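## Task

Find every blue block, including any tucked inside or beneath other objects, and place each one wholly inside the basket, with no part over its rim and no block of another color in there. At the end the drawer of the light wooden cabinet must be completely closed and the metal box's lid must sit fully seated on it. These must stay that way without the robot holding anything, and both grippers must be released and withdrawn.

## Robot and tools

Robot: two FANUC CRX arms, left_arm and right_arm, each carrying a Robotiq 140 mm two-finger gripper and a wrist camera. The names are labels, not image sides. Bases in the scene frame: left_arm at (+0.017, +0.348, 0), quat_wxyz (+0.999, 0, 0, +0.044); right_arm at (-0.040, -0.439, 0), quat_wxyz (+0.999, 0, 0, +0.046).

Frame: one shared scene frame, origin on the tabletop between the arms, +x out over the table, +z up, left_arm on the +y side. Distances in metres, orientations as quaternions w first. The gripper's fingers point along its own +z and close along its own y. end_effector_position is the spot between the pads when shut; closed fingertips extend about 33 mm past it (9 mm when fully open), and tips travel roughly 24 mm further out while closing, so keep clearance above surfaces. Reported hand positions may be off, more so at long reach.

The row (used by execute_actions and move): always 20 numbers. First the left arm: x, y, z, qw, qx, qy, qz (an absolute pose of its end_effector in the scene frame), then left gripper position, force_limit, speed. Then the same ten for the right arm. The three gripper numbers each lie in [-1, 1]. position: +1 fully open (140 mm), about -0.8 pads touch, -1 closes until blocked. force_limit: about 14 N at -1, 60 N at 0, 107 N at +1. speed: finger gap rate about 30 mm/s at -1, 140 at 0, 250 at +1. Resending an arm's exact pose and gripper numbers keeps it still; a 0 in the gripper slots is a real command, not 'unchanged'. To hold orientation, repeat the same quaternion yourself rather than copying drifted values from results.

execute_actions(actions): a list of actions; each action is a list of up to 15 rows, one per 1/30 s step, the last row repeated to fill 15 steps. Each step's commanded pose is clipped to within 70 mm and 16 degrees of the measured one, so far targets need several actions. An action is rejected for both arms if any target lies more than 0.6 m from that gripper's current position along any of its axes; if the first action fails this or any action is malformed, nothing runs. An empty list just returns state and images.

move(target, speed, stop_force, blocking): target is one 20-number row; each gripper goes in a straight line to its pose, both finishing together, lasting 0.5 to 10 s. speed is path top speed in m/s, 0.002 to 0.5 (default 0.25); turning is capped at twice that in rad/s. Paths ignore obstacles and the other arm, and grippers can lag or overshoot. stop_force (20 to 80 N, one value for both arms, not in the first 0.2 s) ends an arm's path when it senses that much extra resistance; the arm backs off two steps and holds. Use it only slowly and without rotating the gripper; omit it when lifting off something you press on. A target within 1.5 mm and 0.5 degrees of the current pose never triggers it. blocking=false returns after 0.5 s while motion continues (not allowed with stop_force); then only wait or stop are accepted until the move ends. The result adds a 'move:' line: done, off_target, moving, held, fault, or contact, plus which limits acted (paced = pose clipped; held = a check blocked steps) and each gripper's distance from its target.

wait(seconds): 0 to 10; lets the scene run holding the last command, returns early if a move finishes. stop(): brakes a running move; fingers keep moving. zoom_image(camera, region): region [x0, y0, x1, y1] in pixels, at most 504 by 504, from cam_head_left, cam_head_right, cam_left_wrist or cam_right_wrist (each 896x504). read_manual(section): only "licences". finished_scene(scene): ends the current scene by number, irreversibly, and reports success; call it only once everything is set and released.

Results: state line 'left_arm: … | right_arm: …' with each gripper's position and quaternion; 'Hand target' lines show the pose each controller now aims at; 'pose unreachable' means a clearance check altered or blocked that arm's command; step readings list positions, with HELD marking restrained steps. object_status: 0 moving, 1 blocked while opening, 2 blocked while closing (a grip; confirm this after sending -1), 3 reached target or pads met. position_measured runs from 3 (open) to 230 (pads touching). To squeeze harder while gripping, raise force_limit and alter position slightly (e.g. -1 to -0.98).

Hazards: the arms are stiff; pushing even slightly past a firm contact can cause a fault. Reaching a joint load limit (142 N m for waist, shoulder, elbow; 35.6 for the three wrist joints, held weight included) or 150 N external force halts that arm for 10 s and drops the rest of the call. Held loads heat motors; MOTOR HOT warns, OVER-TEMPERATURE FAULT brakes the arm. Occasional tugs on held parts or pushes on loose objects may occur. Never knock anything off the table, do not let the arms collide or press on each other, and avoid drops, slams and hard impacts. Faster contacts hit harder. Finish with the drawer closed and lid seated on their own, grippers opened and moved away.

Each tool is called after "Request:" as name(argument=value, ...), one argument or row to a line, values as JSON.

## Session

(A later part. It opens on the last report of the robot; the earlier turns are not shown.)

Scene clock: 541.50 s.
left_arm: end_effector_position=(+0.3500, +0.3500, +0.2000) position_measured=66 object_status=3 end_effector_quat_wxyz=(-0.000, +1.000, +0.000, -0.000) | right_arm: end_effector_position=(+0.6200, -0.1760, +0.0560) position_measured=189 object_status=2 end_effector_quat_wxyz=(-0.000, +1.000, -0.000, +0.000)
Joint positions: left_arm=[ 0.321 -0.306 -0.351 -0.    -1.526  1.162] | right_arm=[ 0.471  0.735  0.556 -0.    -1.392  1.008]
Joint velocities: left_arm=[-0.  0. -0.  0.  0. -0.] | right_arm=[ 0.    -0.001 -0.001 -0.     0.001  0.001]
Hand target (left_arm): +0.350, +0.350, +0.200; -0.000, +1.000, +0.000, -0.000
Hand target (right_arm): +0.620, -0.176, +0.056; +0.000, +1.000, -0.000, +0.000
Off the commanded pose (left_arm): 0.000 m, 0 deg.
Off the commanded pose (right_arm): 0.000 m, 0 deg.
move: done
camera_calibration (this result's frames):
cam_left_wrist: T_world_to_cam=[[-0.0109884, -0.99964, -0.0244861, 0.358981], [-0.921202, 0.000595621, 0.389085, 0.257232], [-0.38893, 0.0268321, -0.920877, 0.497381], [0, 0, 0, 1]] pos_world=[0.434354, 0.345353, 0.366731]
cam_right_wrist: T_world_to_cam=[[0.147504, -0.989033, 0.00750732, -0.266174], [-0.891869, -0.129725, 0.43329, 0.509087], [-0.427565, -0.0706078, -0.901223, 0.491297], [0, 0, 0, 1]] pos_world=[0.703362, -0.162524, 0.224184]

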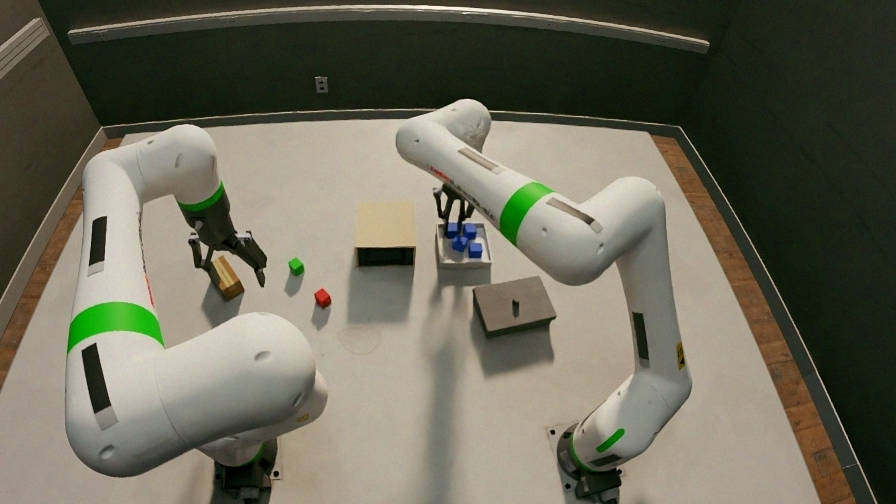

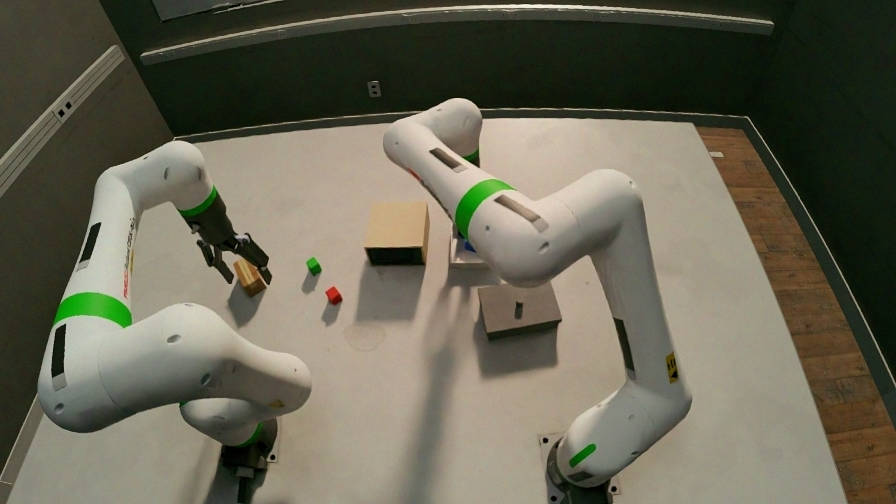

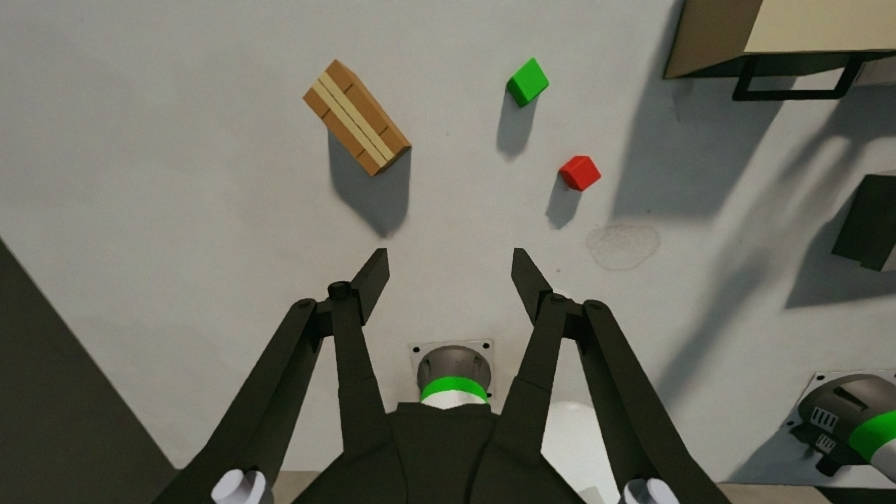

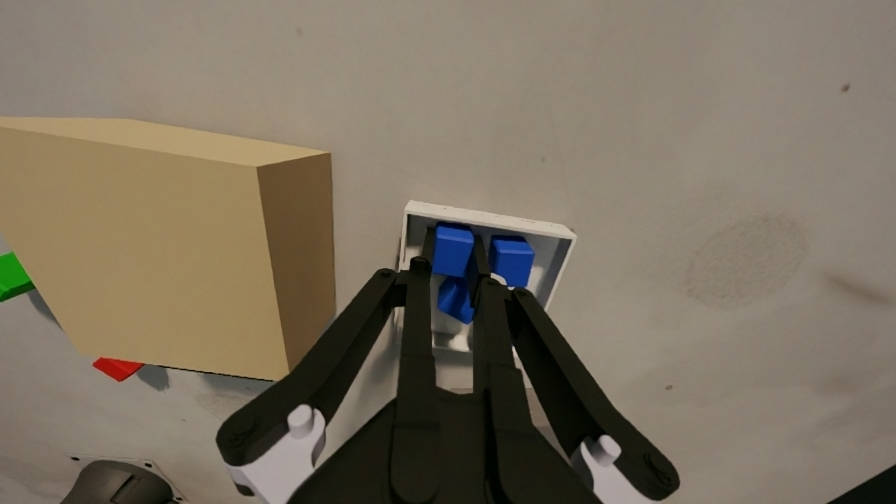

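Request:
execute_actions(
  actions=[
    [[0.35,0.35,0.2,0,1,0,0,0.5,0,0, 0.62,-0.176,0.056,0,1,0,0,-0.36,0,-0.5]],
  ],
)

Request:
move(
  target=[0.35,0.35,0.2,0,1,0,0,0.5,0,0, 0.62,-0.176,0.15,0,1,0,0,-0.36,0,-0.5],
  speed=0.12,
)

Request:
move(
  target=[0.35,0.35,0.2,0,1,0,0,0.5,0,0, 0.45,-0.5,0.22,0,1,0,0,0.5,0,0],
  speed=0.25,
)

Scene clock: 548.43 s.
left_arm: end_effector_position=(+0.3500, +0.3500, +0.2000) position_measured=66 object_status=3 end_effector_quat_wxyz=(-0.000, +1.000, +0.000, -0.000) | right_arm: end_effector_position=(+0.6200, -0.1760, +0.0559) position_measured=174 object_status=3 end_effector_quat_wxyz=(+0.000, +1.000, -0.000, -0.000)
Joint positions: left_arm=[ 0.321 -0.306 -0.351 -0.    -1.526  1.162] | right_arm=[ 0.471  0.735  0.556  0.    -1.392  1.008]
Joint velocities: left_arm=[ 0.    -0.     0.001 -0.    -0.    -0.001] | right_arm=[ 0.001 -0.002  0.    -0.    -0.     0.001]
Hand target (left_arm): +0.350, +0.350, +0.200; -0.000, +1.000, +0.000, -0.000
Hand target (right_arm): +0.620, -0.176, +0.056; +0.000, +1.000, -0.000, -0.000
Off the commanded pose (left_arm): 0.000 m, 0 deg.
Off the commanded pose (right_arm): 0.000 m, 0 deg.
Step readings (end_effector_position):
0: left_arm (+0.3500, +0.3500, +0.2000) | right_arm (+0.6201, -0.1760, +0.0560)
1: left_arm (+0.3500, +0.3500, +0.2000) | right_arm (+0.6200, -0.1760, +0.0560)
2: left_arm (+0.3500, +0.3500, +0.2000) | right_arm (+0.6200, -0.1760, +0.0559)
4: left_arm (+0.3500, +0.3500, +0.2000) | right_arm (+0.6200, -0.1760, +0.0559)
8: left_arm (+0.3500, +0.3500, +0.2000) | right_arm (+0.6200, -0.1760, +0.0559)
15: end_effector_position above
camera_calibration (this result's frames):
cam_left_wrist: T_world_to_cam=[[-0.0109885, -0.99964, -0.0244861, 0.358981], [-0.921202, 0.000595646, 0.389085, 0.257232], [-0.38893, 0.0268321, -0.920876, 0.497381], [0, 0, 0, 1]] pos_world=[0.434354, 0.345353, 0.366731]
cam_right_wrist: T_world_to_cam=[[0.147643, -0.989011, 0.00766313, -0.266323], [-0.891792, -0.129771, 0.433437, 0.509022], [-0.427679, -0.0708278, -0.901152, 0.491169], [0, 0, 0, 1]] pos_world=[0.703325, -0.162552, 0.22403]

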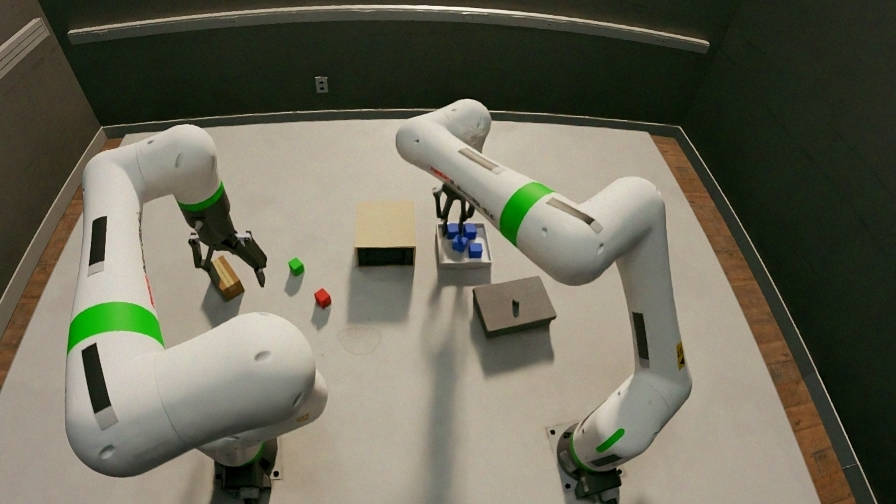

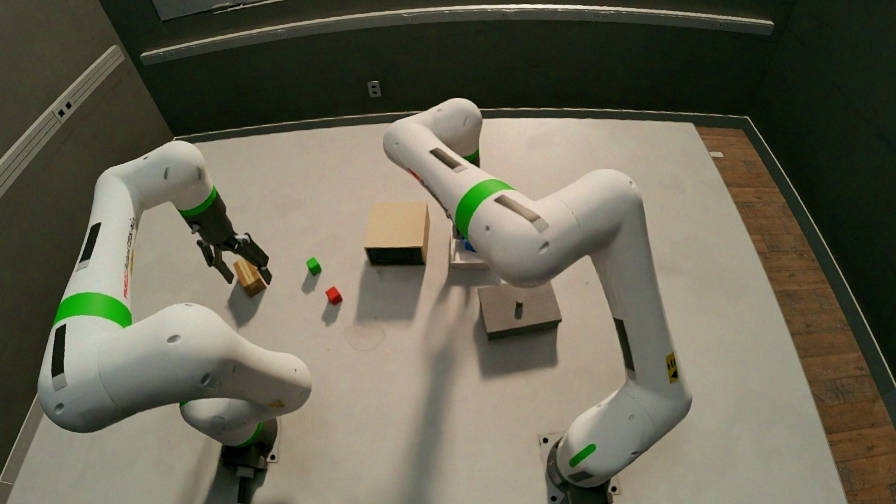

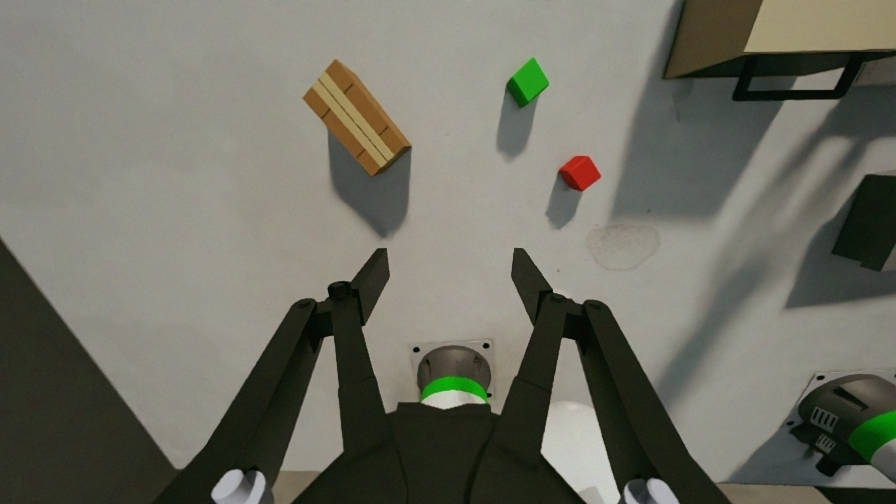

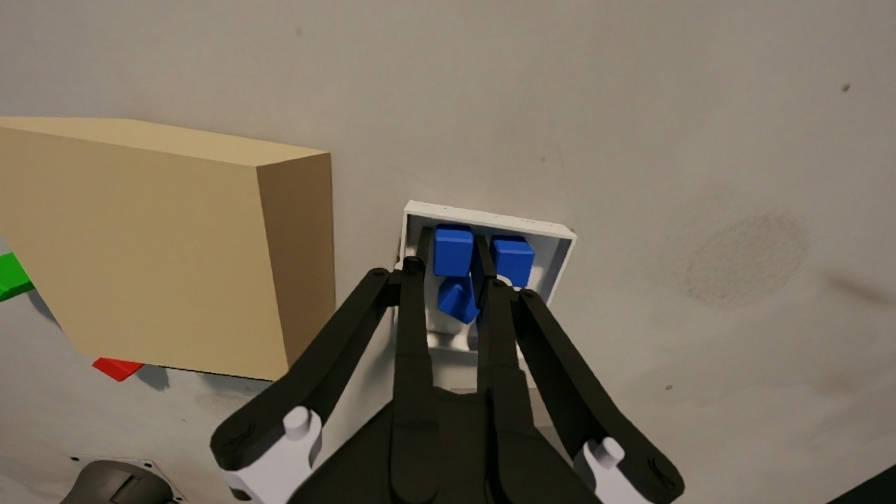

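Scene clock: 549.53 s.
left_arm: end_effector_position=(+0.3500, +0.3500, +0.2000) position_measured=66 object_status=3 end_effector_quat_wxyz=(-0.000, +1.000, +0.000, -0.000) | right_arm: end_effector_position=(+0.6200, -0.1761, +0.1502) position_measured=174 object_status=3 end_effector_quat_wxyz=(+0.000, +1.000, +0.000, +0.000)
Joint positions: left_arm=[ 0.321 -0.306 -0.351 -0.    -1.526  1.162] | right_arm=[ 0.471  0.712  0.739  0.    -1.597  1.008]
Joint velocities: left_arm=[-0.     0.    -0.001  0.    -0.001  0.001] | right_arm=[-0.001  0.001  0.002 -0.     0.     0.   ]
Hand target (left_arm): +0.350, +0.350, +0.200; -0.000, +1.000, +0.000, -0.000
Hand target (right_arm): +0.620, -0.176, +0.150; -0.000, +1.000, +0.000, -0.000
Off the commanded pose (left_arm): 0.000 m, 0 deg.
Off the commanded pose (right_arm): 0.000 m, 0 deg.
move: done
camera_calibration (this result's frames):
cam_left_wrist: T_world_to_cam=[[-0.0109883, -0.99964, -0.0244861, 0.358981], [-0.921202, 0.000595531, 0.389085, 0.257232], [-0.38893, 0.026832, -0.920877, 0.497381], [0, 0, 0, 1]] pos_world=[0.434354, 0.345353, 0.366731]
cam_right_wrist: T_world_to_cam=[[0.147912, -0.98897, 0.00771914, -0.267319], [-0.891935, -0.130019, 0.433067, 0.468219], [-0.427287, -0.0709409, -0.901329, 0.575868], [0, 0, 0, 1]] pos_world=[0.703222, -0.16264, 0.31834]

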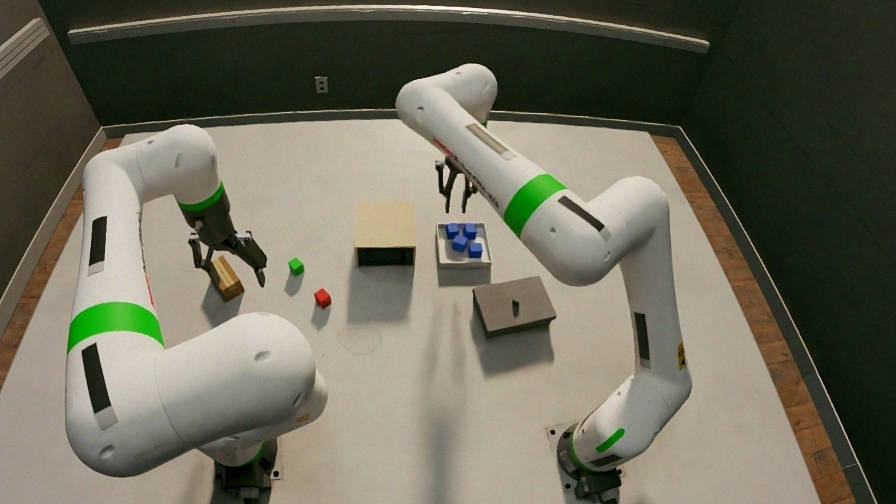

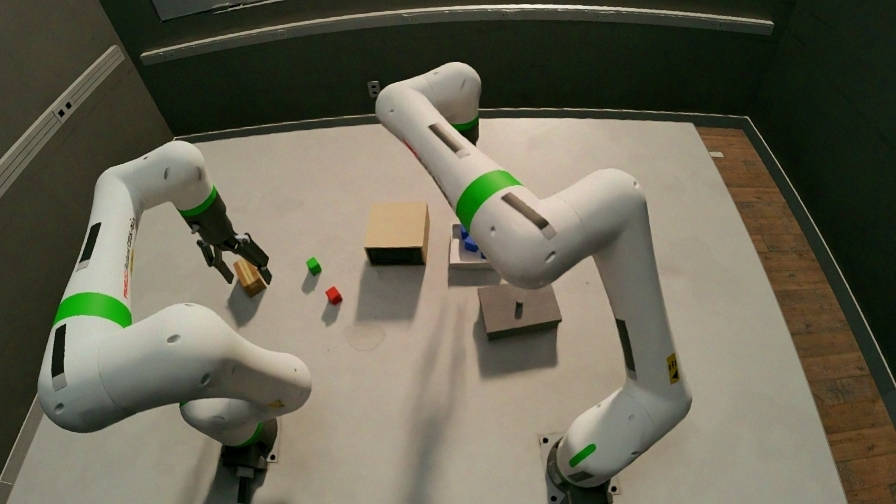

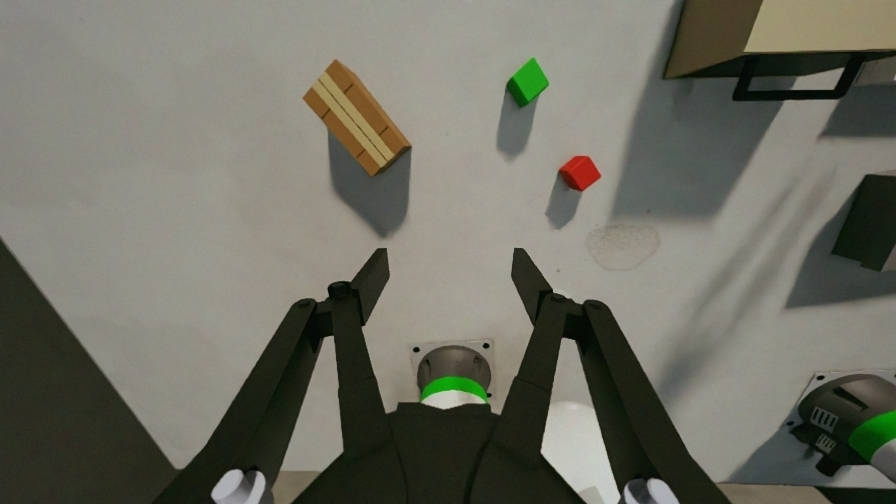

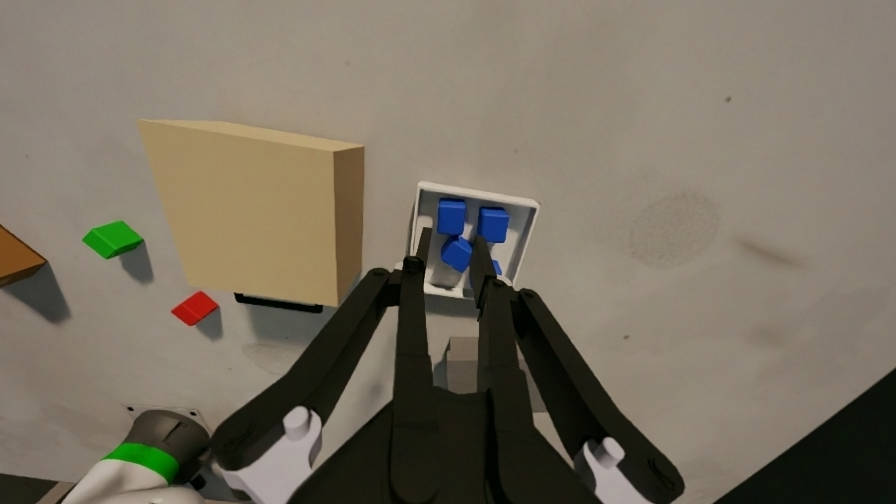

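Scene clock: 551.43 s.
left_arm: end_effector_position=(+0.3500, +0.3500, +0.2000) position_measured=66 object_status=3 end_effector_quat_wxyz=(-0.000, +1.000, +0.000, -0.000) | right_arm: end_effector_position=(+0.4513, -0.5007, +0.2198) position_measured=66 object_status=3 end_effector_quat_wxyz=(+0.000, +1.000, -0.000, +0.000)
Joint positions: left_arm=[ 0.321 -0.306 -0.351 -0.    -1.526  1.162] | right_arm=[ 0.049  0.116  0.079  0.001 -1.533  1.43 ]
Joint velocities: left_arm=[ 0.     0.     0.    -0.    -0.003 -0.   ] | right_arm=[-0.001 -0.     0.001 -0.001 -0.     0.001]
Hand target (left_arm): +0.350, +0.350, +0.200; -0.000, +1.000, +0.000, -0.000
Hand target (right_arm): +0.451, -0.501, +0.220; +0.000, +1.000, -0.000, +0.000
Off the commanded pose (left_arm): 0.000 m, 0 deg.
Off the commanded pose (right_arm): 0.002 m, 0 deg.
move: done
camera_calibration (this result's frames):
cam_left_wrist: T_world_to_cam=[[-0.0109887, -0.99964, -0.0244861, 0.358981], [-0.921202, 0.000595819, 0.389085, 0.257232], [-0.38893, 0.0268322, -0.920877, 0.497381], [0, 0, 0, 1]] pos_world=[0.434354, 0.345353, 0.366731]
cam_right_wrist: T_world_to_cam=[[0.147609, -0.989009, 0.00852241, -0.564007], [-0.89219, -0.12943, 0.432718, 0.245918], [-0.426859, -0.0714768, -0.901489, 0.543145], [0, 0, 0, 1]] pos_world=[0.534504, -0.487157, 0.388033]

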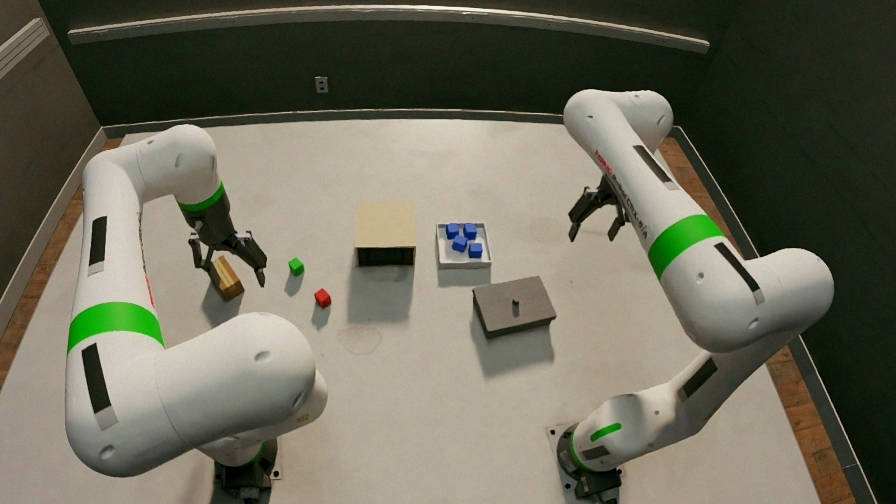

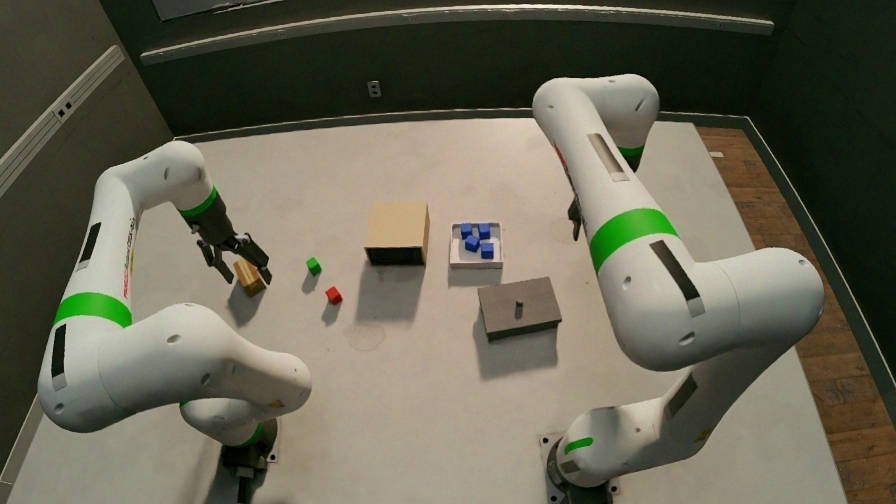

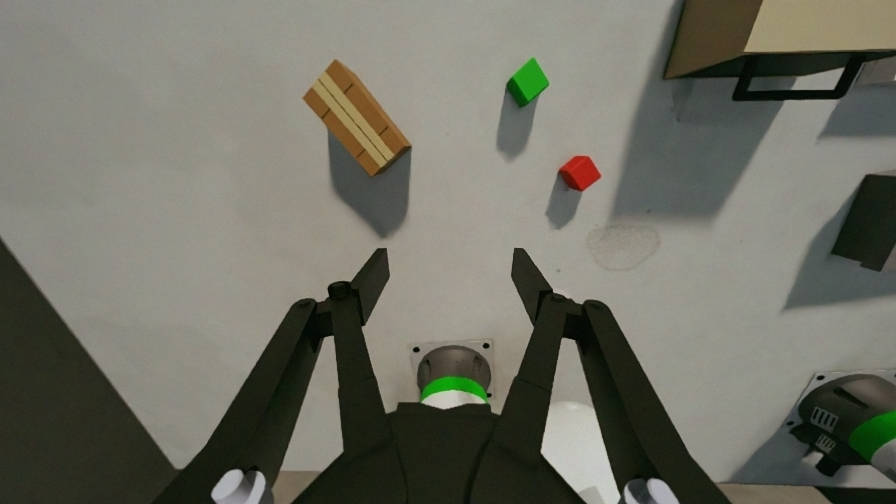

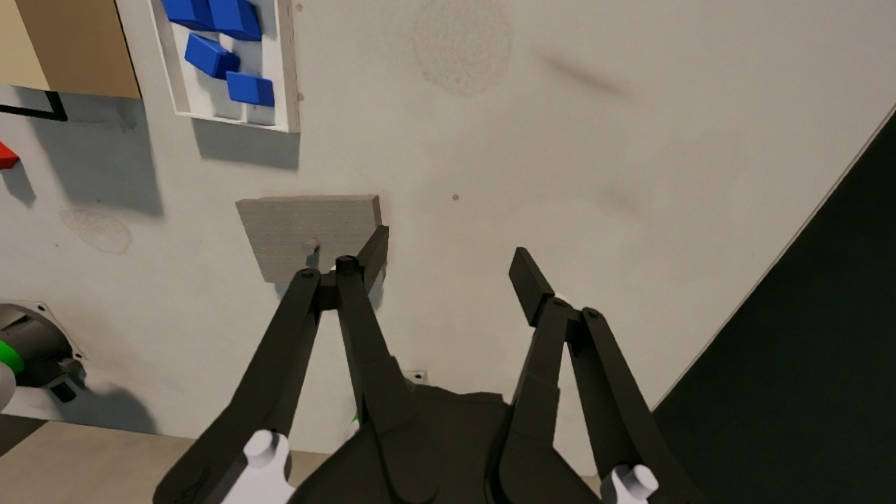

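Request:
finished_scene(
  scene=1,
)

The scene is finished: the task was done.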